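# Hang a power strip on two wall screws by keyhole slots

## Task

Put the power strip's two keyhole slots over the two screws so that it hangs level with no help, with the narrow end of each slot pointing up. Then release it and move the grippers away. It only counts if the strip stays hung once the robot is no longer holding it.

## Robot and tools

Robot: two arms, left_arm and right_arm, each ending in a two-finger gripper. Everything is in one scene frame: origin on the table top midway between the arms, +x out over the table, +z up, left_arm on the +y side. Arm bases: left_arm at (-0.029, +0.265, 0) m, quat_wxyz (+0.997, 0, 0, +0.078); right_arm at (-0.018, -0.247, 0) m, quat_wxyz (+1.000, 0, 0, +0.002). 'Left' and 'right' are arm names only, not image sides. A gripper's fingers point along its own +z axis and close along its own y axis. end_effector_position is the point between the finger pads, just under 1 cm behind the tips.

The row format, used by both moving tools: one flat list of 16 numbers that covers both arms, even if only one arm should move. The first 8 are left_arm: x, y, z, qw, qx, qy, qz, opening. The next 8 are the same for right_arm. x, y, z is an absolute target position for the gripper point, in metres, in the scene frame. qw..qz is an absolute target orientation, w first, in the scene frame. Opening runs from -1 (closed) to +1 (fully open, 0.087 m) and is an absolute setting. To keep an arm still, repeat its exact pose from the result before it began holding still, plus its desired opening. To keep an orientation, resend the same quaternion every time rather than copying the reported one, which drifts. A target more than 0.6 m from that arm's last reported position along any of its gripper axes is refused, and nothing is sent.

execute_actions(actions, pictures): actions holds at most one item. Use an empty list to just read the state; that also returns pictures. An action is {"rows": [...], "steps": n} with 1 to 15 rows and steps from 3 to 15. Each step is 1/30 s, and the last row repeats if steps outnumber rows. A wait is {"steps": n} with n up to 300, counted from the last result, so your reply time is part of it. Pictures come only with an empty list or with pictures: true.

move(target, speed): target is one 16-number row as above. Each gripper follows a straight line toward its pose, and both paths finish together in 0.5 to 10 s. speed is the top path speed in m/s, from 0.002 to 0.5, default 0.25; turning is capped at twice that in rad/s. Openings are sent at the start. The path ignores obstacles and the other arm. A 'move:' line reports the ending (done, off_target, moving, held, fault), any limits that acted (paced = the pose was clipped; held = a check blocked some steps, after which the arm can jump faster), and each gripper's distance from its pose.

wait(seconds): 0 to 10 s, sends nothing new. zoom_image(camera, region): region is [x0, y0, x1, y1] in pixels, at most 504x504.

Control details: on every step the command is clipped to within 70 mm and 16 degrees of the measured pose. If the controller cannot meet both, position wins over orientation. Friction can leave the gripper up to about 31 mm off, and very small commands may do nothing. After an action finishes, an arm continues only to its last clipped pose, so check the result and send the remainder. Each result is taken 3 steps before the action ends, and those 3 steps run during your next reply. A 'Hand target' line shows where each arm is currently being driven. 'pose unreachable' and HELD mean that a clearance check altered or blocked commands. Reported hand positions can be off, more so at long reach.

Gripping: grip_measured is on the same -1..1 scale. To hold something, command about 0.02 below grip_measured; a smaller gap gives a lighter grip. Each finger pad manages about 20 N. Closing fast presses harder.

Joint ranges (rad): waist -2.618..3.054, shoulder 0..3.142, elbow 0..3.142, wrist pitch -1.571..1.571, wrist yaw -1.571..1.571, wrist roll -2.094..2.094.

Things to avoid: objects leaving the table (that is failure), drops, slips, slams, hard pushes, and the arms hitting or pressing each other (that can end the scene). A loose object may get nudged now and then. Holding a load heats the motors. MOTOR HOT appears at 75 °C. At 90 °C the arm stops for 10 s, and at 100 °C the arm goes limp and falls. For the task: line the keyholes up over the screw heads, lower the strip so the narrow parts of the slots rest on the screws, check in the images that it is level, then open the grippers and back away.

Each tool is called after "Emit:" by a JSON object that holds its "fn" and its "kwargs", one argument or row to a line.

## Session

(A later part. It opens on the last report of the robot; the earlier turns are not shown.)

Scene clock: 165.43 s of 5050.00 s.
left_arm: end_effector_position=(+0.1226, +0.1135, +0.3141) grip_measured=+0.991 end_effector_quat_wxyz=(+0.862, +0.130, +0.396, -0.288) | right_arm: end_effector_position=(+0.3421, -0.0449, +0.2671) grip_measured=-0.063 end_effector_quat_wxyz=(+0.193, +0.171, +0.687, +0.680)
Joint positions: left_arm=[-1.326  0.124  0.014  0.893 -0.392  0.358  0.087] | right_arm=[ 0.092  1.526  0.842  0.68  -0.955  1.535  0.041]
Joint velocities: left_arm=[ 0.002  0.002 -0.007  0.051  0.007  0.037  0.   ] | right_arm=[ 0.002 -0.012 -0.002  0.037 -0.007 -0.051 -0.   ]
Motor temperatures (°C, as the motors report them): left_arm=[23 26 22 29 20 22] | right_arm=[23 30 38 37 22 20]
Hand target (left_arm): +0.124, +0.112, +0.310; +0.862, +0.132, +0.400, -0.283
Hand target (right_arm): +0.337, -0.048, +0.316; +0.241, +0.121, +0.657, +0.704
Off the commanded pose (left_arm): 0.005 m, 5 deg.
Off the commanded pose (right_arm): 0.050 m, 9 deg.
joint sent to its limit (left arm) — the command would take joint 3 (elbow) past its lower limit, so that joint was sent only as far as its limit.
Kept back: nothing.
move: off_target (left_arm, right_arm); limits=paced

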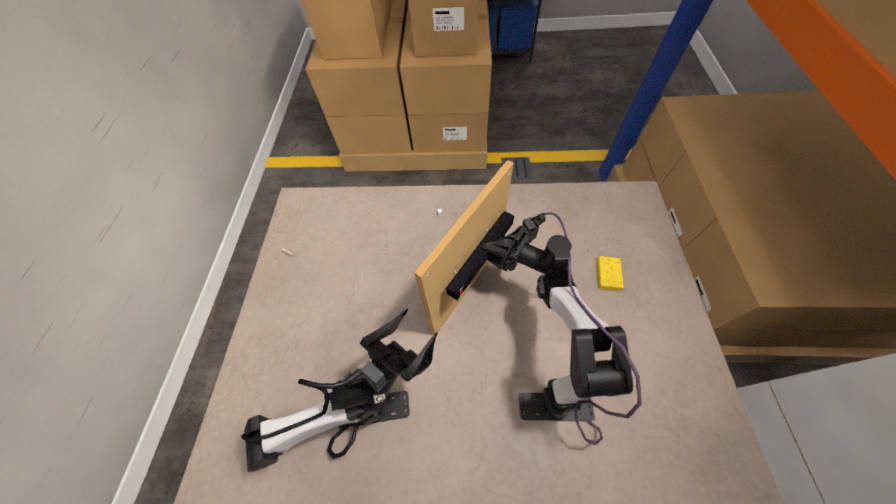

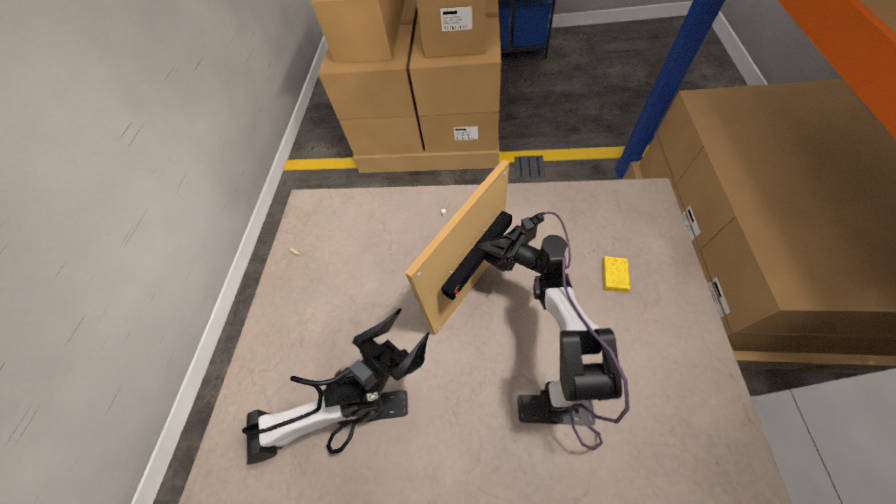

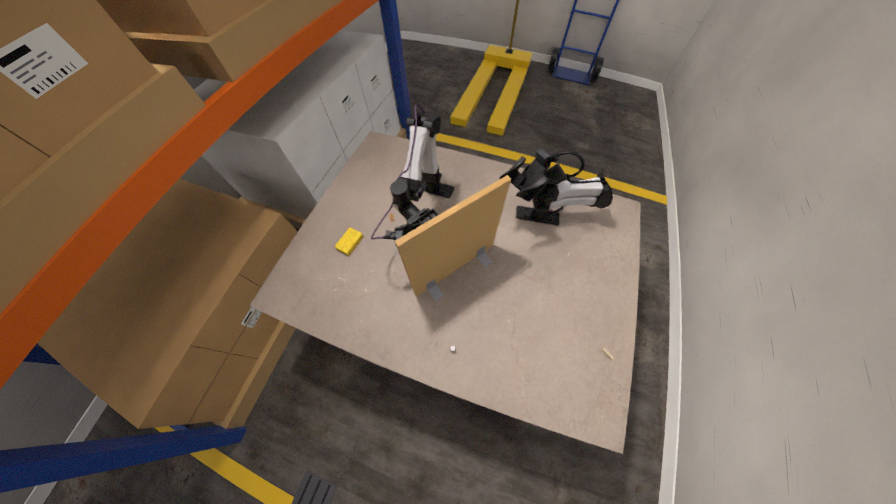

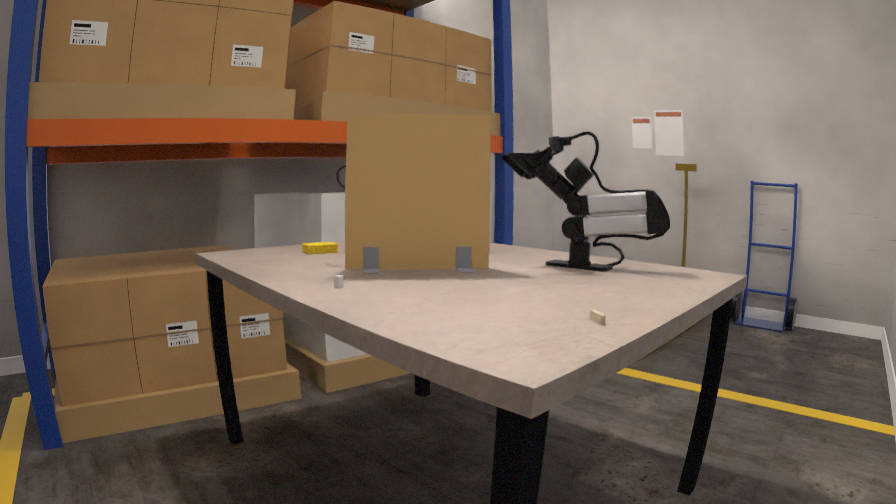

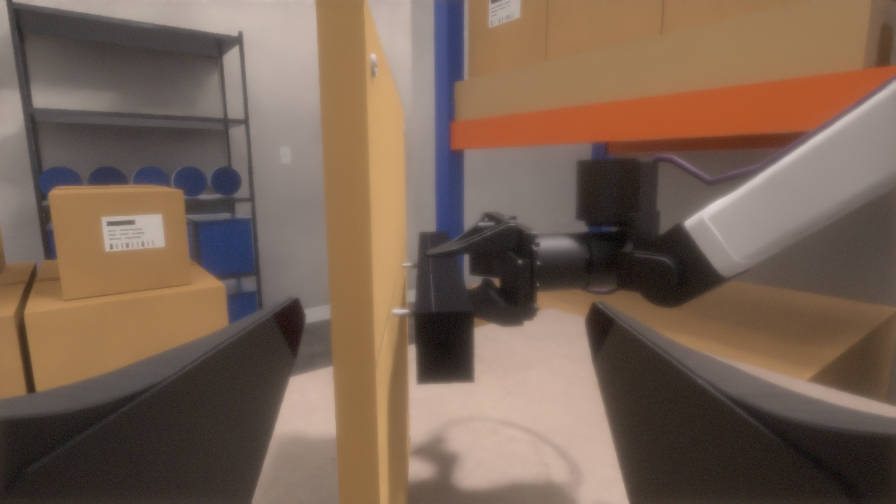

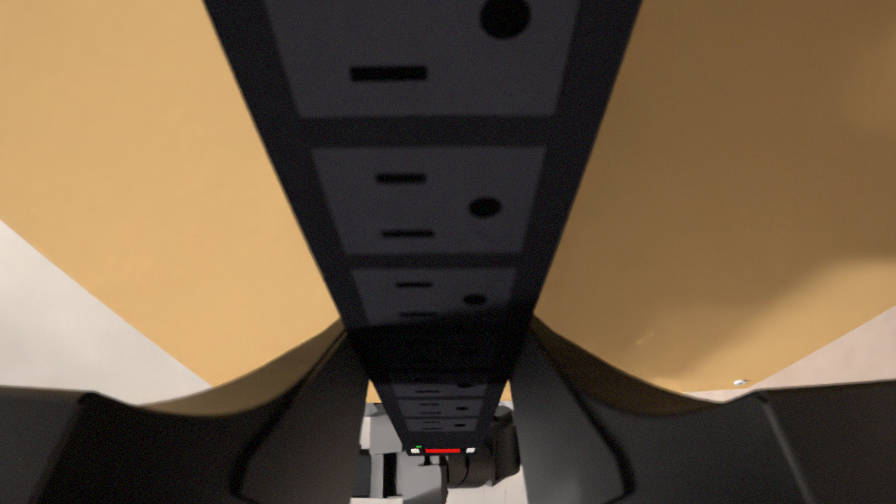

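Emit:
{"fn": "execute_actions", "kwargs": {
  "actions": [
    {"rows":[[0.131,0.127,0.312,0.862,0.13,0.396,-0.288,1,0.341,-0.05,0.321,0.228,0.140,0.660,0.711,-0.3]]}
  ]
}}

Emit:
{"fn": "wait", "kwargs": {
  "seconds": 0.7
}}

Emit:
{"fn": "zoom_image", "kwargs": {
  "camera": "cam_left_wrist",
  "region": [370,210,530,390]
}}

Scene clock: 165.93 s of 5050.00 s.
left_arm: end_effector_position=(+0.1330, +0.1307, +0.3137) grip_measured=+0.991 end_effector_quat_wxyz=(+0.870, +0.116, +0.394, -0.272) | right_arm: end_effector_position=(+0.3410, -0.0470, +0.2723) grip_measured=-0.063 end_effector_quat_wxyz=(+0.186, +0.181, +0.682, +0.683)
Joint positions: left_arm=[-1.134  0.019  0.014  0.768 -0.288  0.247  0.087] | right_arm=[ 0.086  1.514  0.842  0.677 -0.957  1.569  0.041]
Joint velocities: left_arm=[ 0.105 -0.002  0.002 -0.154  0.168 -0.066  0.001] | right_arm=[-0.007  0.007  0.002  0.11  -0.051  0.095  0.   ]
Motor temperatures (°C, as the motors report them): left_arm=[23 26 23 29 20 22] | right_arm=[23 30 38 37 22 20]
joint sent to its limit (left arm) — the command would take joint 2 (shoulder) past its lower limit, so that joint was sent only as far as its limit.
Steps of this call (steps 1 to 3: nothing new was sent; steps 4 to 15: the first 12 steps of this action). Readings (end_effector_position):
4: left_arm (+0.1242, +0.1157, +0.3142) | right_arm (+0.3420, -0.0451, +0.2676)
5: left_arm (+0.1282, +0.1222, +0.3146) | right_arm (+0.3417, -0.0453, +0.2682)
7: left_arm (+0.1317, +0.1330, +0.3178) | right_arm (+0.3415, -0.0463, +0.2702)
11: left_arm (+0.1325, +0.1352, +0.3174) | right_arm (+0.3411, -0.0470, +0.2721)
15: the state above

Scene clock: 166.73 s of 5050.00 s.
left_arm: end_effector_position=(+0.1319, +0.1257, +0.3110) grip_measured=+0.991 end_effector_quat_wxyz=(+0.865, +0.126, +0.396, -0.282) | right_arm: end_effector_position=(+0.3410, -0.0470, +0.2724) grip_measured=-0.063 end_effector_quat_wxyz=(+0.185, +0.182, +0.682, +0.684)
Joint positions: left_arm=[-1.124  0.019  0.014  0.749 -0.258  0.224  0.087] | right_arm=[ 0.086  1.514  0.842  0.677 -0.957  1.572  0.041]
Joint velocities: left_arm=[ 0.012  0.002 -0.017  0.007 -0.022  0.007  0.   ] | right_arm=[-0.002  0.002  0.002 -0.022  0.037 -0.037 -0.001]
Motor temperatures (°C, as the motors report them): left_arm=[23 25 23 29 20 22] | right_arm=[23 30 38 37 22 20]
Hand target (left_arm): +0.131, +0.127, +0.313; +0.865, +0.125, +0.393, -0.285
Hand target (right_arm): +0.337, -0.050, +0.320; +0.226, +0.138, +0.657, +0.706
Off the commanded pose (left_arm): 0.002 m, 1 deg.
Off the commanded pose (right_arm): 0.049 m, 8 deg.
joint sent to its limit (left arm) — the command would take joint 2 (shoulder) past its lower limit, so that joint was sent only as far as its limit.
Kept back: nothing.
Steps of this call (steps 1 to 3: the last 3 steps of your previous action; steps 4 to 24: nothing new was sent). Readings (end_effector_position):
1: left_arm (+0.1330, +0.1300, +0.3131) | right_arm (+0.3410, -0.0470, +0.2723)
2: left_arm (+0.1330, +0.1293, +0.3127) | right_arm (+0.3410, -0.0470, +0.2723)
4: left_arm (+0.1329, +0.1283, +0.3120) | right_arm (+0.3410, -0.0470, +0.2724)
8: left_arm (+0.1324, +0.1268, +0.3114) | right_arm (+0.3410, -0.0470, +0.2724)
24: the state above

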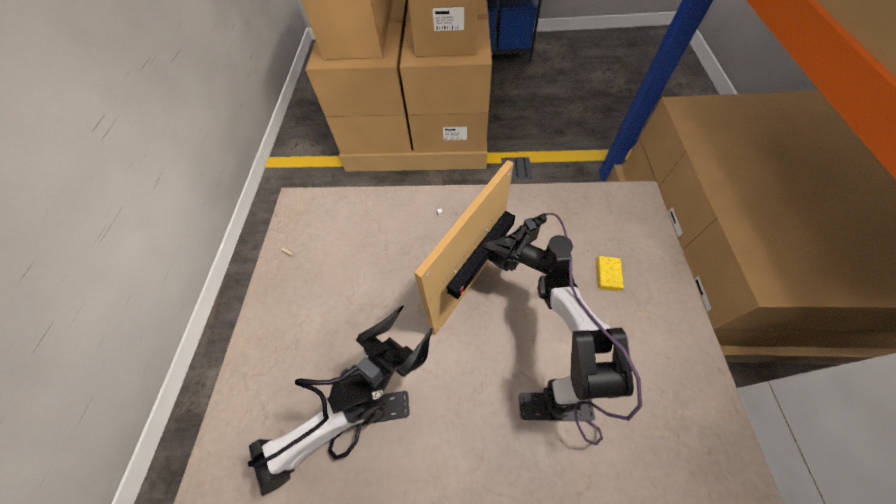

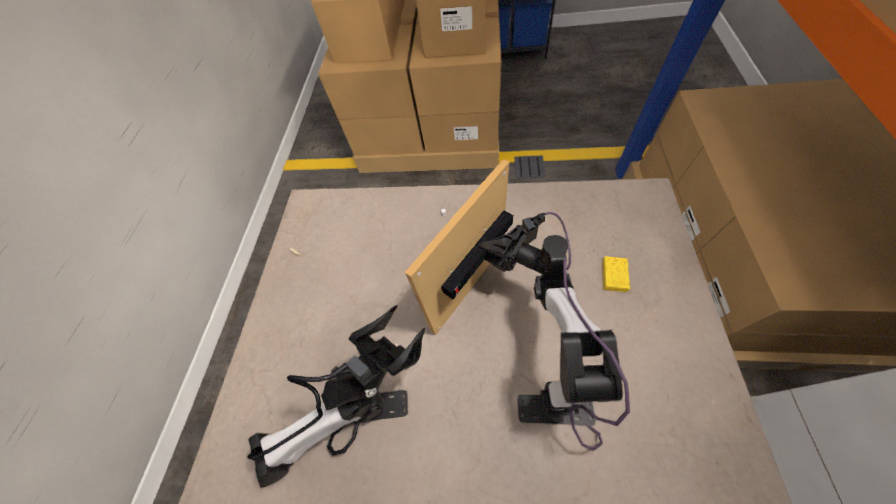

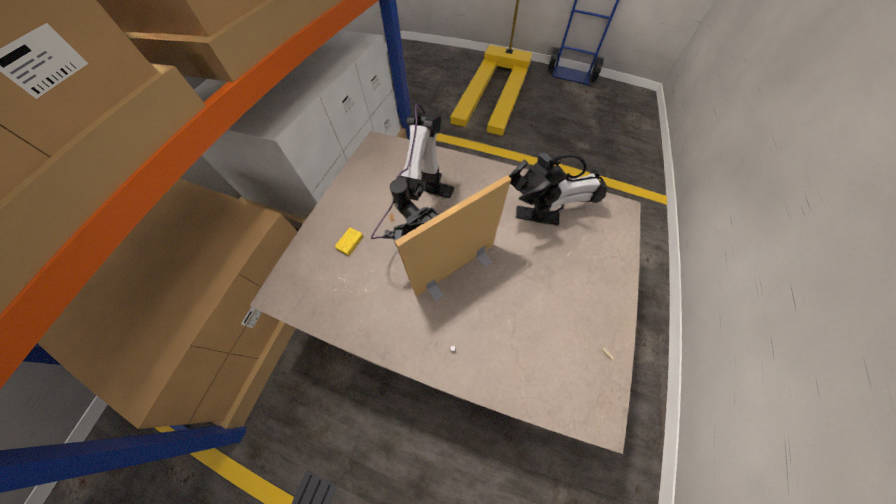

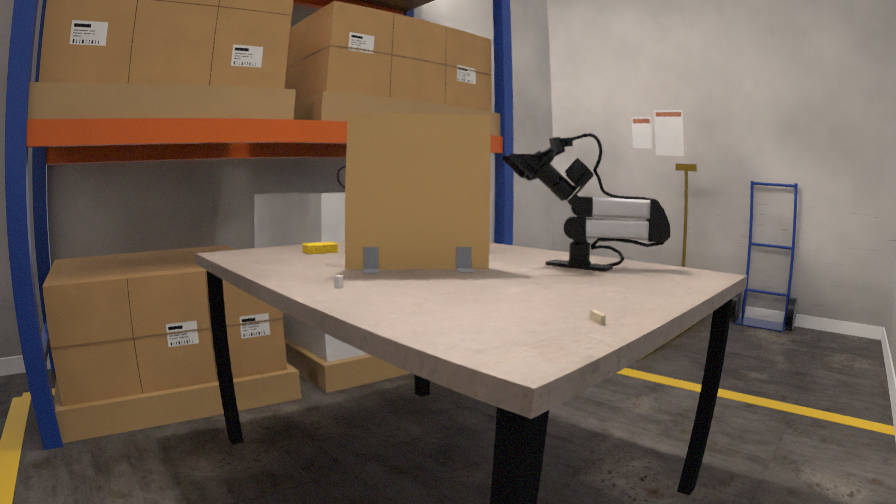

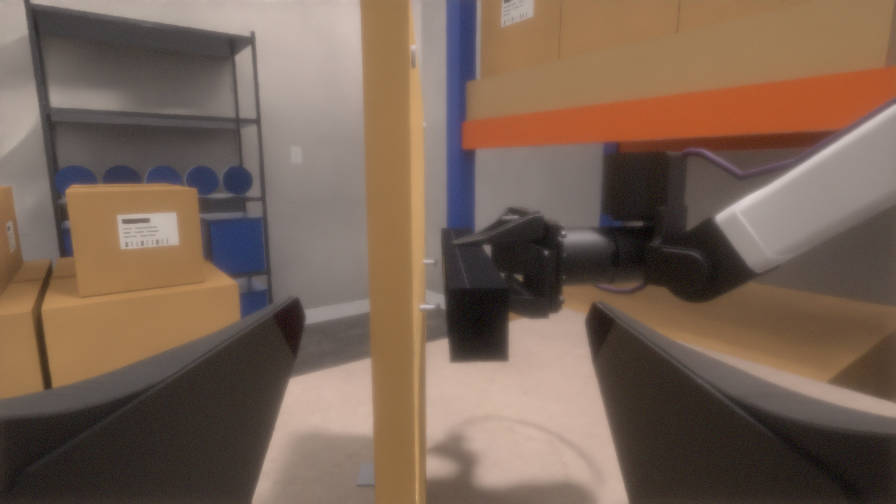

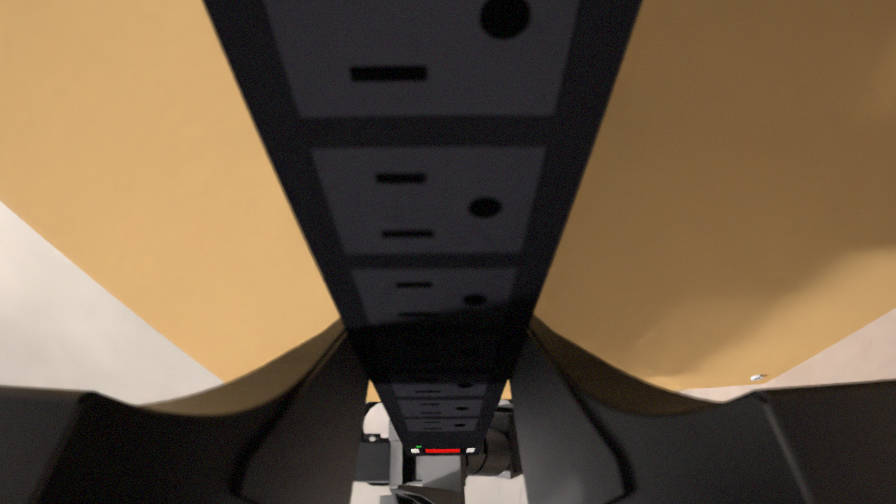

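Region (370, 210, 530, 390) of cam_left_wrist's 896x504 image, scaled by 2.800, with more detail than that image has.

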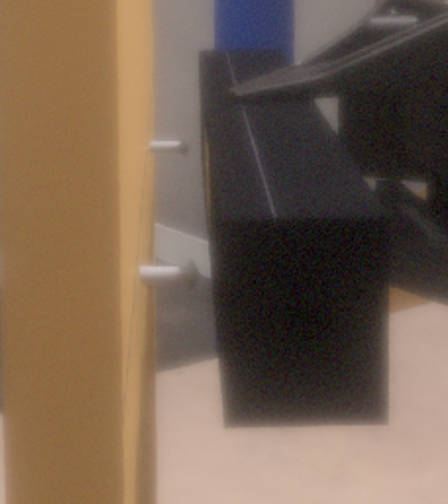

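Emit:
{"fn": "execute_actions", "kwargs": {
  "actions": [
    {"rows":[[0.131,0.127,0.312,0.862,0.13,0.396,-0.288,1,0.340,-0.05,0.312,0.214,0.154,0.664,0.707,-0.3]]}
  ]
}}

Emit:
{"fn": "execute_actions", "kwargs": {
  "actions": [
    {"steps":25}
  ]
}}

Scene clock: 168.07 s of 5050.00 s.
left_arm: end_effector_position=(+0.1329, +0.1253, +0.3097) grip_measured=+0.991 end_effector_quat_wxyz=(+0.864, +0.128, +0.398, -0.282) | right_arm: end_effector_position=(+0.3410, -0.0470, +0.2713) grip_measured=-0.063 end_effector_quat_wxyz=(+0.180, +0.187, +0.683, +0.683)
Joint positions: left_arm=[-1.11   0.019  0.014  0.741 -0.247  0.213  0.087] | right_arm=[ 0.086  1.514  0.842  0.668 -0.957  1.577  0.041]
Joint velocities: left_arm=[-0.002 -0.012 -0.007  0.007 -0.022  0.022  0.   ] | right_arm=[-0.007 -0.002  0.007 -0.022  0.022  0.066 -0.001]
Motor temperatures (°C, as the motors report them): left_arm=[23 25 23 29 20 22] | right_arm=[23 30 38 37 22 20]
joint sent to its limit (left arm) — the command would take joint 2 (shoulder) past its lower limit, so that joint was sent only as far as its limit.
Steps of this call (steps 1 to 28: nothing new was sent; steps 29 to 40: the first 12 steps of this action). Readings (end_effector_position):
29: left_arm (+0.1320, +0.1257, +0.3109) | right_arm (+0.3410, -0.0470, +0.2723)
30: left_arm (+0.1324, +0.1259, +0.3107) | right_arm (+0.3410, -0.0470, +0.2722)
32: left_arm (+0.1329, +0.1259, +0.3103) | right_arm (+0.3410, -0.0470, +0.2717)
36: left_arm (+0.1330, +0.1256, +0.3099) | right_arm (+0.3410, -0.0470, +0.2713)
40: the state above

Scene clock: 168.90 s of 5050.00 s.
left_arm: end_effector_position=(+0.1328, +0.1249, +0.3096) grip_measured=+0.991 end_effector_quat_wxyz=(+0.863, +0.128, +0.398, -0.283) | right_arm: end_effector_position=(+0.3410, -0.0470, +0.2712) grip_measured=-0.063 end_effector_quat_wxyz=(+0.180, +0.187, +0.683, +0.683)
Joint positions: left_arm=[-1.109  0.019  0.014  0.74  -0.244  0.211  0.087] | right_arm=[ 0.086  1.514  0.842  0.667 -0.957  1.577  0.041]
Joint velocities: left_arm=[-0.002 -0.002 -0.012 -0.037  0.022 -0.007  0.   ] | right_arm=[-0.007 -0.027  0.002 -0.051  0.066 -0.037 -0.001]
Motor temperatures (°C, as the motors report them): left_arm=[23 25 23 29 20 22] | right_arm=[23 30 38 37 22 20]
Hand target (left_arm): +0.131, +0.126, +0.312; +0.864, +0.127, +0.394, -0.286
Hand target (right_arm): +0.337, -0.050, +0.311; +0.212, +0.153, +0.661, +0.703
Off the commanded pose (left_arm): 0.004 m, 1 deg.
Off the commanded pose (right_arm): 0.041 m, 6 deg.
joint sent to its limit (left arm) — the command would take joint 2 (shoulder) past its lower limit, so that joint was sent only as far as its limit.
Kept back: nothing.
Steps of this call (steps 1 to 3: the last 3 steps of your previous action; steps 4 to 25: nothing new was sent). Readings (end_effector_position):
1: left_arm (+0.1330, +0.1252, +0.3096) | right_arm (+0.3410, -0.0470, +0.2713)
2: left_arm (+0.1329, +0.1252, +0.3097) | right_arm (+0.3410, -0.0470, +0.2712)
4: left_arm (+0.1329, +0.1251, +0.3096) | right_arm (+0.3410, -0.0470, +0.2712)
8: left_arm (+0.1329, +0.1250, +0.3095) | right_arm (+0.3410, -0.0470, +0.2712)
25: the state above

More pitch down, and x −2mm via yaw.

Emit:
{"fn": "execute_actions", "kwargs": {
  "actions": [
    {"rows":[[0.131,0.127,0.312,0.862,0.13,0.396,-0.288,1,0.3375,-0.0495,0.310,0.205,0.155,0.667,0.706,-0.3]]}
  ]
}}

Emit:
{"fn": "execute_actions", "kwargs": {
  "actions": [
    {"steps":25}
  ]
}}

Emit:
{"fn": "execute_actions", "kwargs": {
  "actions": [
    {"rows":[[0.131,0.127,0.312,0.862,0.13,0.396,-0.288,1,0.3365,-0.033,0.310,0.205,0.155,0.667,0.706,-0.3]]}
  ]
}}

Emit:
{"fn": "execute_actions", "kwargs": {
  "actions": [
    {"steps":20}
  ]
}}

Scene clock: 169.40 s of 5050.00 s.
left_arm: end_effector_position=(+0.1328, +0.1249, +0.3096) grip_measured=+0.991 end_effector_quat_wxyz=(+0.863, +0.128, +0.398, -0.283) | right_arm: end_effector_position=(+0.3397, -0.0466, +0.2691) grip_measured=-0.063 end_effector_quat_wxyz=(+0.172, +0.189, +0.685, +0.682)
Joint positions: left_arm=[-1.109  0.019  0.014  0.74  -0.244  0.211  0.087] | right_arm=[ 0.086  1.514  0.842  0.652 -0.964  1.577  0.041]
Joint velocities: left_arm=[ 0.022 -0.012 -0.017 -0.081 -0.037 -0.125 -0.001] | right_arm=[-0.012  0.002 -0.002  0.037 -0.11  -0.007 -0.001]
Motor temperatures (°C, as the motors report them): left_arm=[23 25 23 29 20 22] | right_arm=[23 30 38 37 22 20]
joint sent to its limit (left arm) — the command would take joint 2 (shoulder) past its lower limit, so that joint was sent only as far as its limit.
Steps of this call (steps 1 to 3: nothing new was sent; steps 4 to 15: the first 12 steps of this action). Readings (end_effector_position):
4: left_arm (+0.1328, +0.1249, +0.3096) | right_arm (+0.3409, -0.0470, +0.2710)
5: left_arm (+0.1328, +0.1249, +0.3096) | right_arm (+0.3406, -0.0469, +0.2707)
7: left_arm (+0.1328, +0.1249, +0.3096) | right_arm (+0.3402, -0.0468, +0.2699)
11: left_arm (+0.1328, +0.1249, +0.3096) | right_arm (+0.3398, -0.0466, +0.2694)
15: the state above

Scene clock: 170.23 s of 5050.00 s.
left_arm: end_effector_position=(+0.1328, +0.1249, +0.3096) grip_measured=+0.991 end_effector_quat_wxyz=(+0.863, +0.128, +0.398, -0.283) | right_arm: end_effector_position=(+0.3396, -0.0466, +0.2690) grip_measured=-0.063 end_effector_quat_wxyz=(+0.172, +0.189, +0.685, +0.682)
Joint positions: left_arm=[-1.109  0.019  0.014  0.74  -0.244  0.211  0.087] | right_arm=[ 0.086  1.514  0.842  0.652 -0.965  1.577  0.041]
Joint velocities: left_arm=[-0.007 -0.002  0.017  0.022 -0.037 -0.066  0.   ] | right_arm=[-0.012  0.002 -0.002  0.007 -0.037 -0.022 -0.001]
Motor temperatures (°C, as the motors report them): left_arm=[23 25 23 29 20 22] | right_arm=[23 30 38 37 22 20]
Hand target (left_arm): +0.131, +0.126, +0.312; +0.864, +0.127, +0.394, -0.286
Hand target (right_arm): +0.335, -0.049, +0.309; +0.203, +0.154, +0.665, +0.702
Off the commanded pose (left_arm): 0.004 m, 1 deg.
Off the commanded pose (right_arm): 0.041 m, 6 deg.
joint sent to its limit (left arm) — the command would take joint 2 (shoulder) past its lower limit, so that joint was sent only as far as its limit.
Kept back: nothing.
Steps of this call (steps 1 to 3: the last 3 steps of your previous action; steps 4 to 25: nothing new was sent). Readings (end_effector_position):
1: left_arm (+0.1328, +0.1249, +0.3096) | right_arm (+0.3397, -0.0466, +0.2691)
2: left_arm (+0.1328, +0.1249, +0.3096) | right_arm (+0.3396, -0.0466, +0.2691)
4: left_arm (+0.1328, +0.1249, +0.3096) | right_arm (+0.3396, -0.0466, +0.2691)
8: left_arm (+0.1328, +0.1249, +0.3096) | right_arm (+0.3396, -0.0466, +0.2691)
25: the state above

Scene clock: 170.63 s of 5050.00 s.
left_arm: end_effector_position=(+0.1328, +0.1249, +0.3096) grip_measured=+0.991 end_effector_quat_wxyz=(+0.863, +0.128, +0.398, -0.283) | right_arm: end_effector_position=(+0.3392, -0.0374, +0.2686) grip_measured=-0.063 end_effector_quat_wxyz=(+0.172, +0.191, +0.686, +0.681)
Joint positions: left_arm=[-1.109  0.019  0.014  0.74  -0.244  0.21   0.087] | right_arm=[ 0.117  1.514  0.842  0.649 -0.931  1.577  0.041]
Joint velocities: left_arm=[ 0.007  0.002 -0.002 -0.007 -0.125 -0.037  0.   ] | right_arm=[ 0.007 -0.002 -0.007  0.095 -0.022 -0.022 -0.001]
Motor temperatures (°C, as the motors report them): left_arm=[23 25 23 29 20 22] | right_arm=[23 30 39 37 22 20]
joint sent to its limit (left arm) — the command would take joint 2 (shoulder) past its lower limit, so that joint was sent only as far as its limit.
Steps of this call (steps 1 to 12: the first 12 steps of this action). Readings (end_effector_position):
1: left_arm (+0.1328, +0.1249, +0.3096) | right_arm (+0.3398, -0.0455, +0.2690)
2: left_arm (+0.1328, +0.1249, +0.3096) | right_arm (+0.3398, -0.0435, +0.2690)
4: left_arm (+0.1328, +0.1249, +0.3096) | right_arm (+0.3384, -0.0387, +0.2689)
8: left_arm (+0.1328, +0.1249, +0.3096) | right_arm (+0.3392, -0.0374, +0.2686)
12: the state above

Scene clock: 171.30 s of 5050.00 s.
left_arm: end_effector_position=(+0.1328, +0.1249, +0.3096) grip_measured=+0.991 end_effector_quat_wxyz=(+0.863, +0.128, +0.398, -0.283) | right_arm: end_effector_position=(+0.3392, -0.0374, +0.2686) grip_measured=-0.063 end_effector_quat_wxyz=(+0.172, +0.191, +0.686, +0.681)
Joint positions: left_arm=[-1.109  0.019  0.014  0.74  -0.244  0.21   0.087] | right_arm=[ 0.117  1.514  0.842  0.649 -0.931  1.577  0.041]
Joint velocities: left_arm=[-0.022 -0.002 -0.002  0.066 -0.007 -0.037  0.001] | right_arm=[ 0.012  0.007  0.002 -0.007 -0.007  0.022 -0.001]
Motor temperatures (°C, as the motors report them): left_arm=[23 25 23 29 20 22] | right_arm=[23 31 39 37 22 20]
Hand target (left_arm): +0.131, +0.126, +0.312; +0.864, +0.127, +0.394, -0.287
Hand target (right_arm): +0.333, -0.034, +0.309; +0.203, +0.154, +0.664, +0.704
Off the commanded pose (left_arm): 0.004 m, 1 deg.
Off the commanded pose (right_arm): 0.042 m, 7 deg.
joint sent to its limit (left arm) — the command would take joint 2 (shoulder) past its lower limit, so that joint was sent only as far as its limit.
Kept back: nothing.
Steps of this call (steps 1 to 3: the last 3 steps of your previous action; steps 4 to 20: nothing new was sent). Readings (end_effector_position):
1: left_arm (+0.1328, +0.1249, +0.3096) | right_arm (+0.3392, -0.0374, +0.2686)
2: left_arm (+0.1328, +0.1249, +0.3096) | right_arm (+0.3392, -0.0374, +0.2686)
4: left_arm (+0.1328, +0.1249, +0.3096) | right_arm (+0.3392, -0.0374, +0.2686)
8: left_arm (+0.1328, +0.1249, +0.3096) | right_arm (+0.3392, -0.0374, +0.2686)
20: the state above

Emit:
{"fn": "wait", "kwargs": {
  "seconds": 0
}}

Emit:
{"fn": "zoom_image", "kwargs": {
  "camera": "cam_left_wrist",
  "region": [390,210,510,380]
}}

Scene clock: 171.33 s of 5050.00 s.
left_arm: end_effector_position=(+0.1328, +0.1249, +0.3096) grip_measured=+0.991 end_effector_quat_wxyz=(+0.863, +0.128, +0.398, -0.283) | right_arm: end_effector_position=(+0.3392, -0.0374, +0.2686) grip_measured=-0.063 end_effector_quat_wxyz=(+0.172, +0.191, +0.686, +0.681)
Joint positions: left_arm=[-1.109  0.019  0.014  0.74  -0.244  0.21   0.087] | right_arm=[ 0.117  1.514  0.842  0.649 -0.931  1.577  0.041]
Joint velocities: left_arm=[-0.012 -0.002  0.007 -0.037  0.022  0.007  0.001] | right_arm=[-0.002 -0.007 -0.012  0.051 -0.022  0.007  0.   ]
Motor temperatures (°C, as the motors report them): left_arm=[23 25 23 29 20 22] | right_arm=[23 31 39 37 22 20]
Hand target (left_arm): +0.131, +0.126, +0.312; +0.864, +0.127, +0.394, -0.287
Hand target (right_arm): +0.333, -0.034, +0.309; +0.203, +0.154, +0.664, +0.704
Off the commanded pose (left_arm): 0.004 m, 1 deg.
Off the commanded pose (right_arm): 0.042 m, 7 deg.
Kept back: nothing.
Steps of this call (step 1: nothing new was sent). Readings (end_effector_position):
1: the state above

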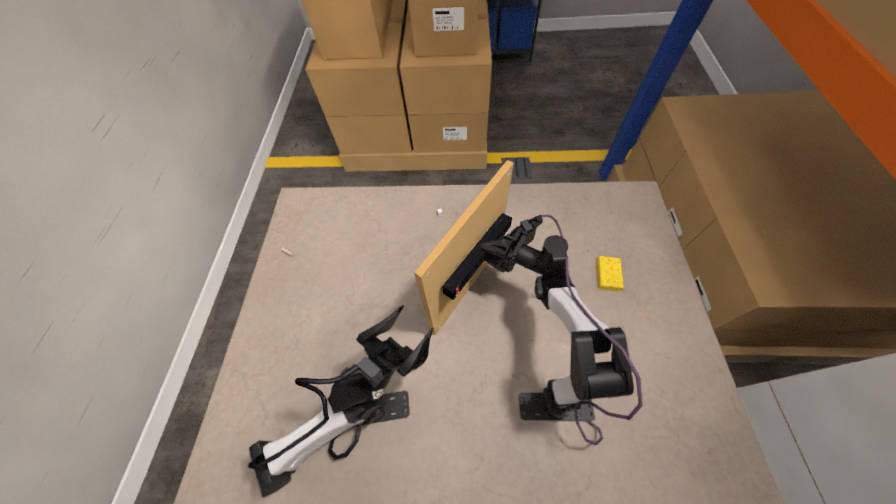

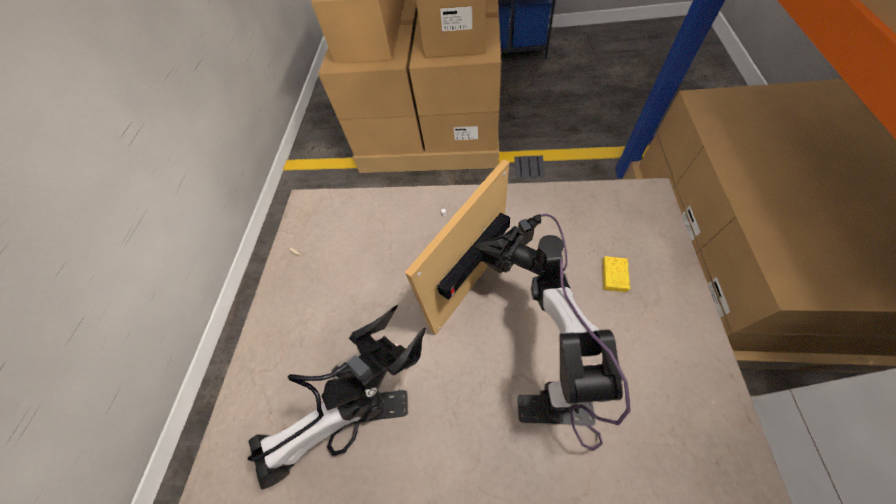

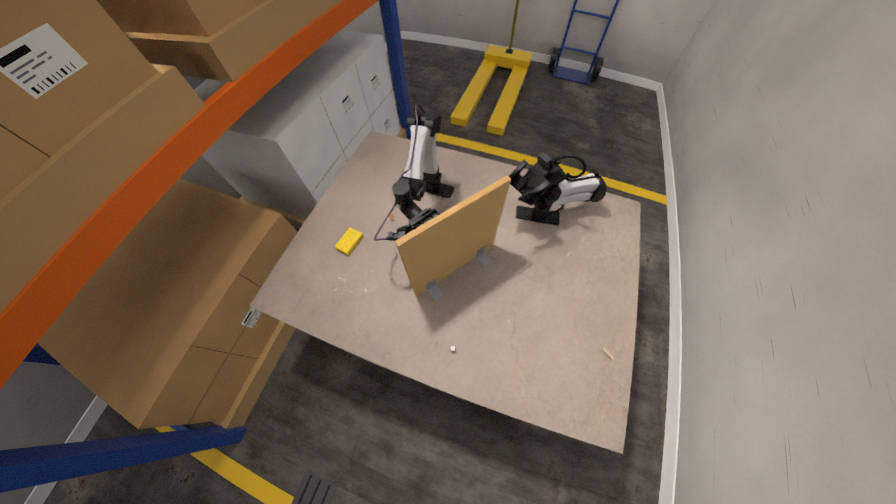

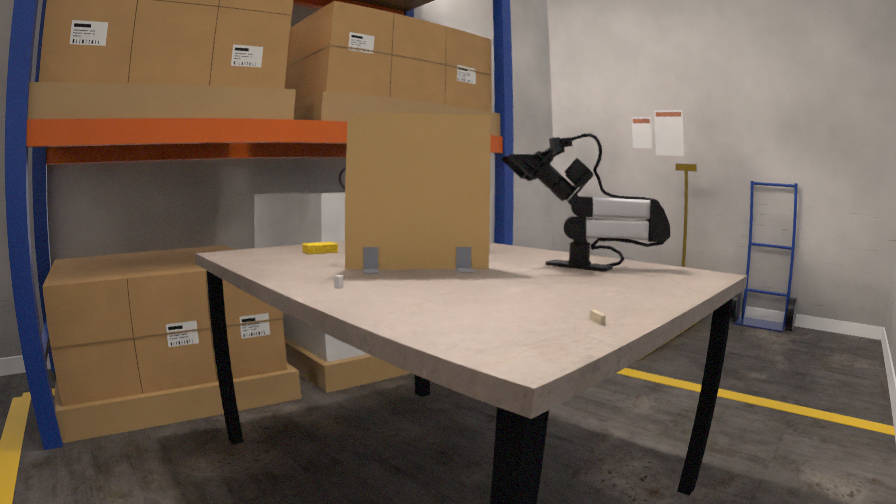

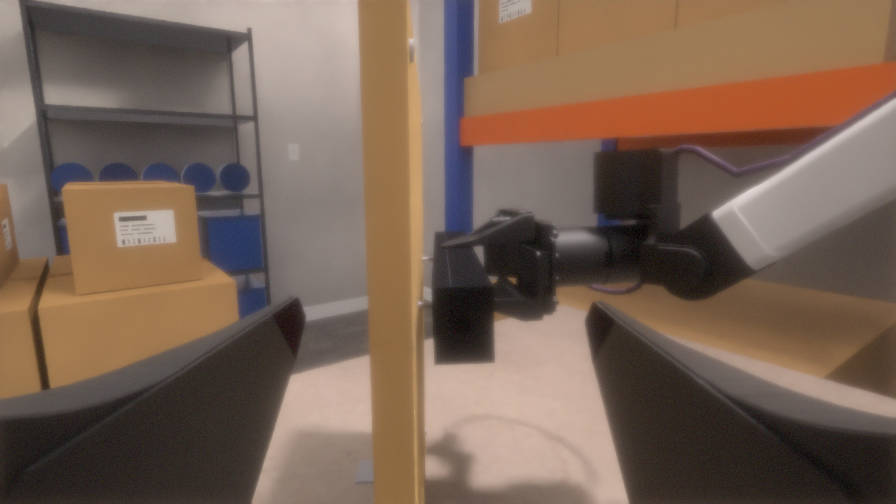

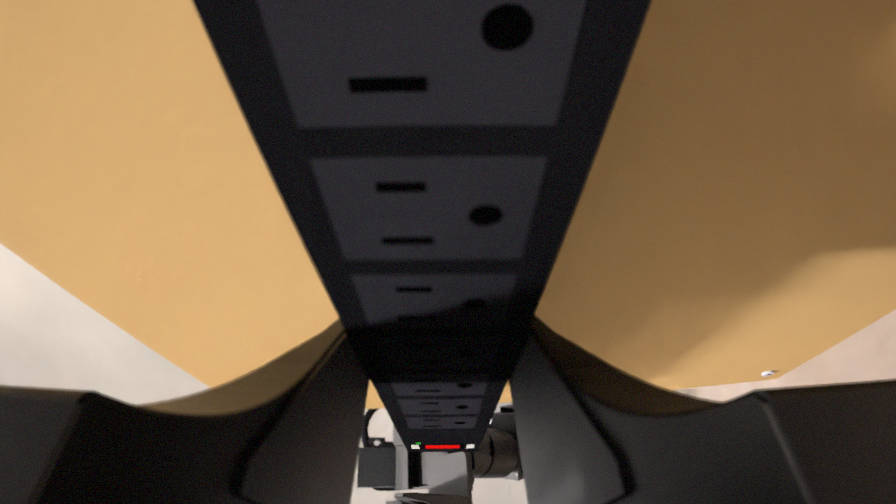

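Region (390, 210, 510, 380) of cam_left_wrist's 896x504 image, scaled by 2.965, with more detail than that image has; it fills the left 356 columns of this view, and the rest is white.

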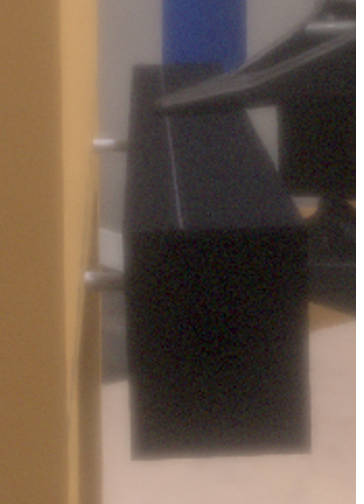

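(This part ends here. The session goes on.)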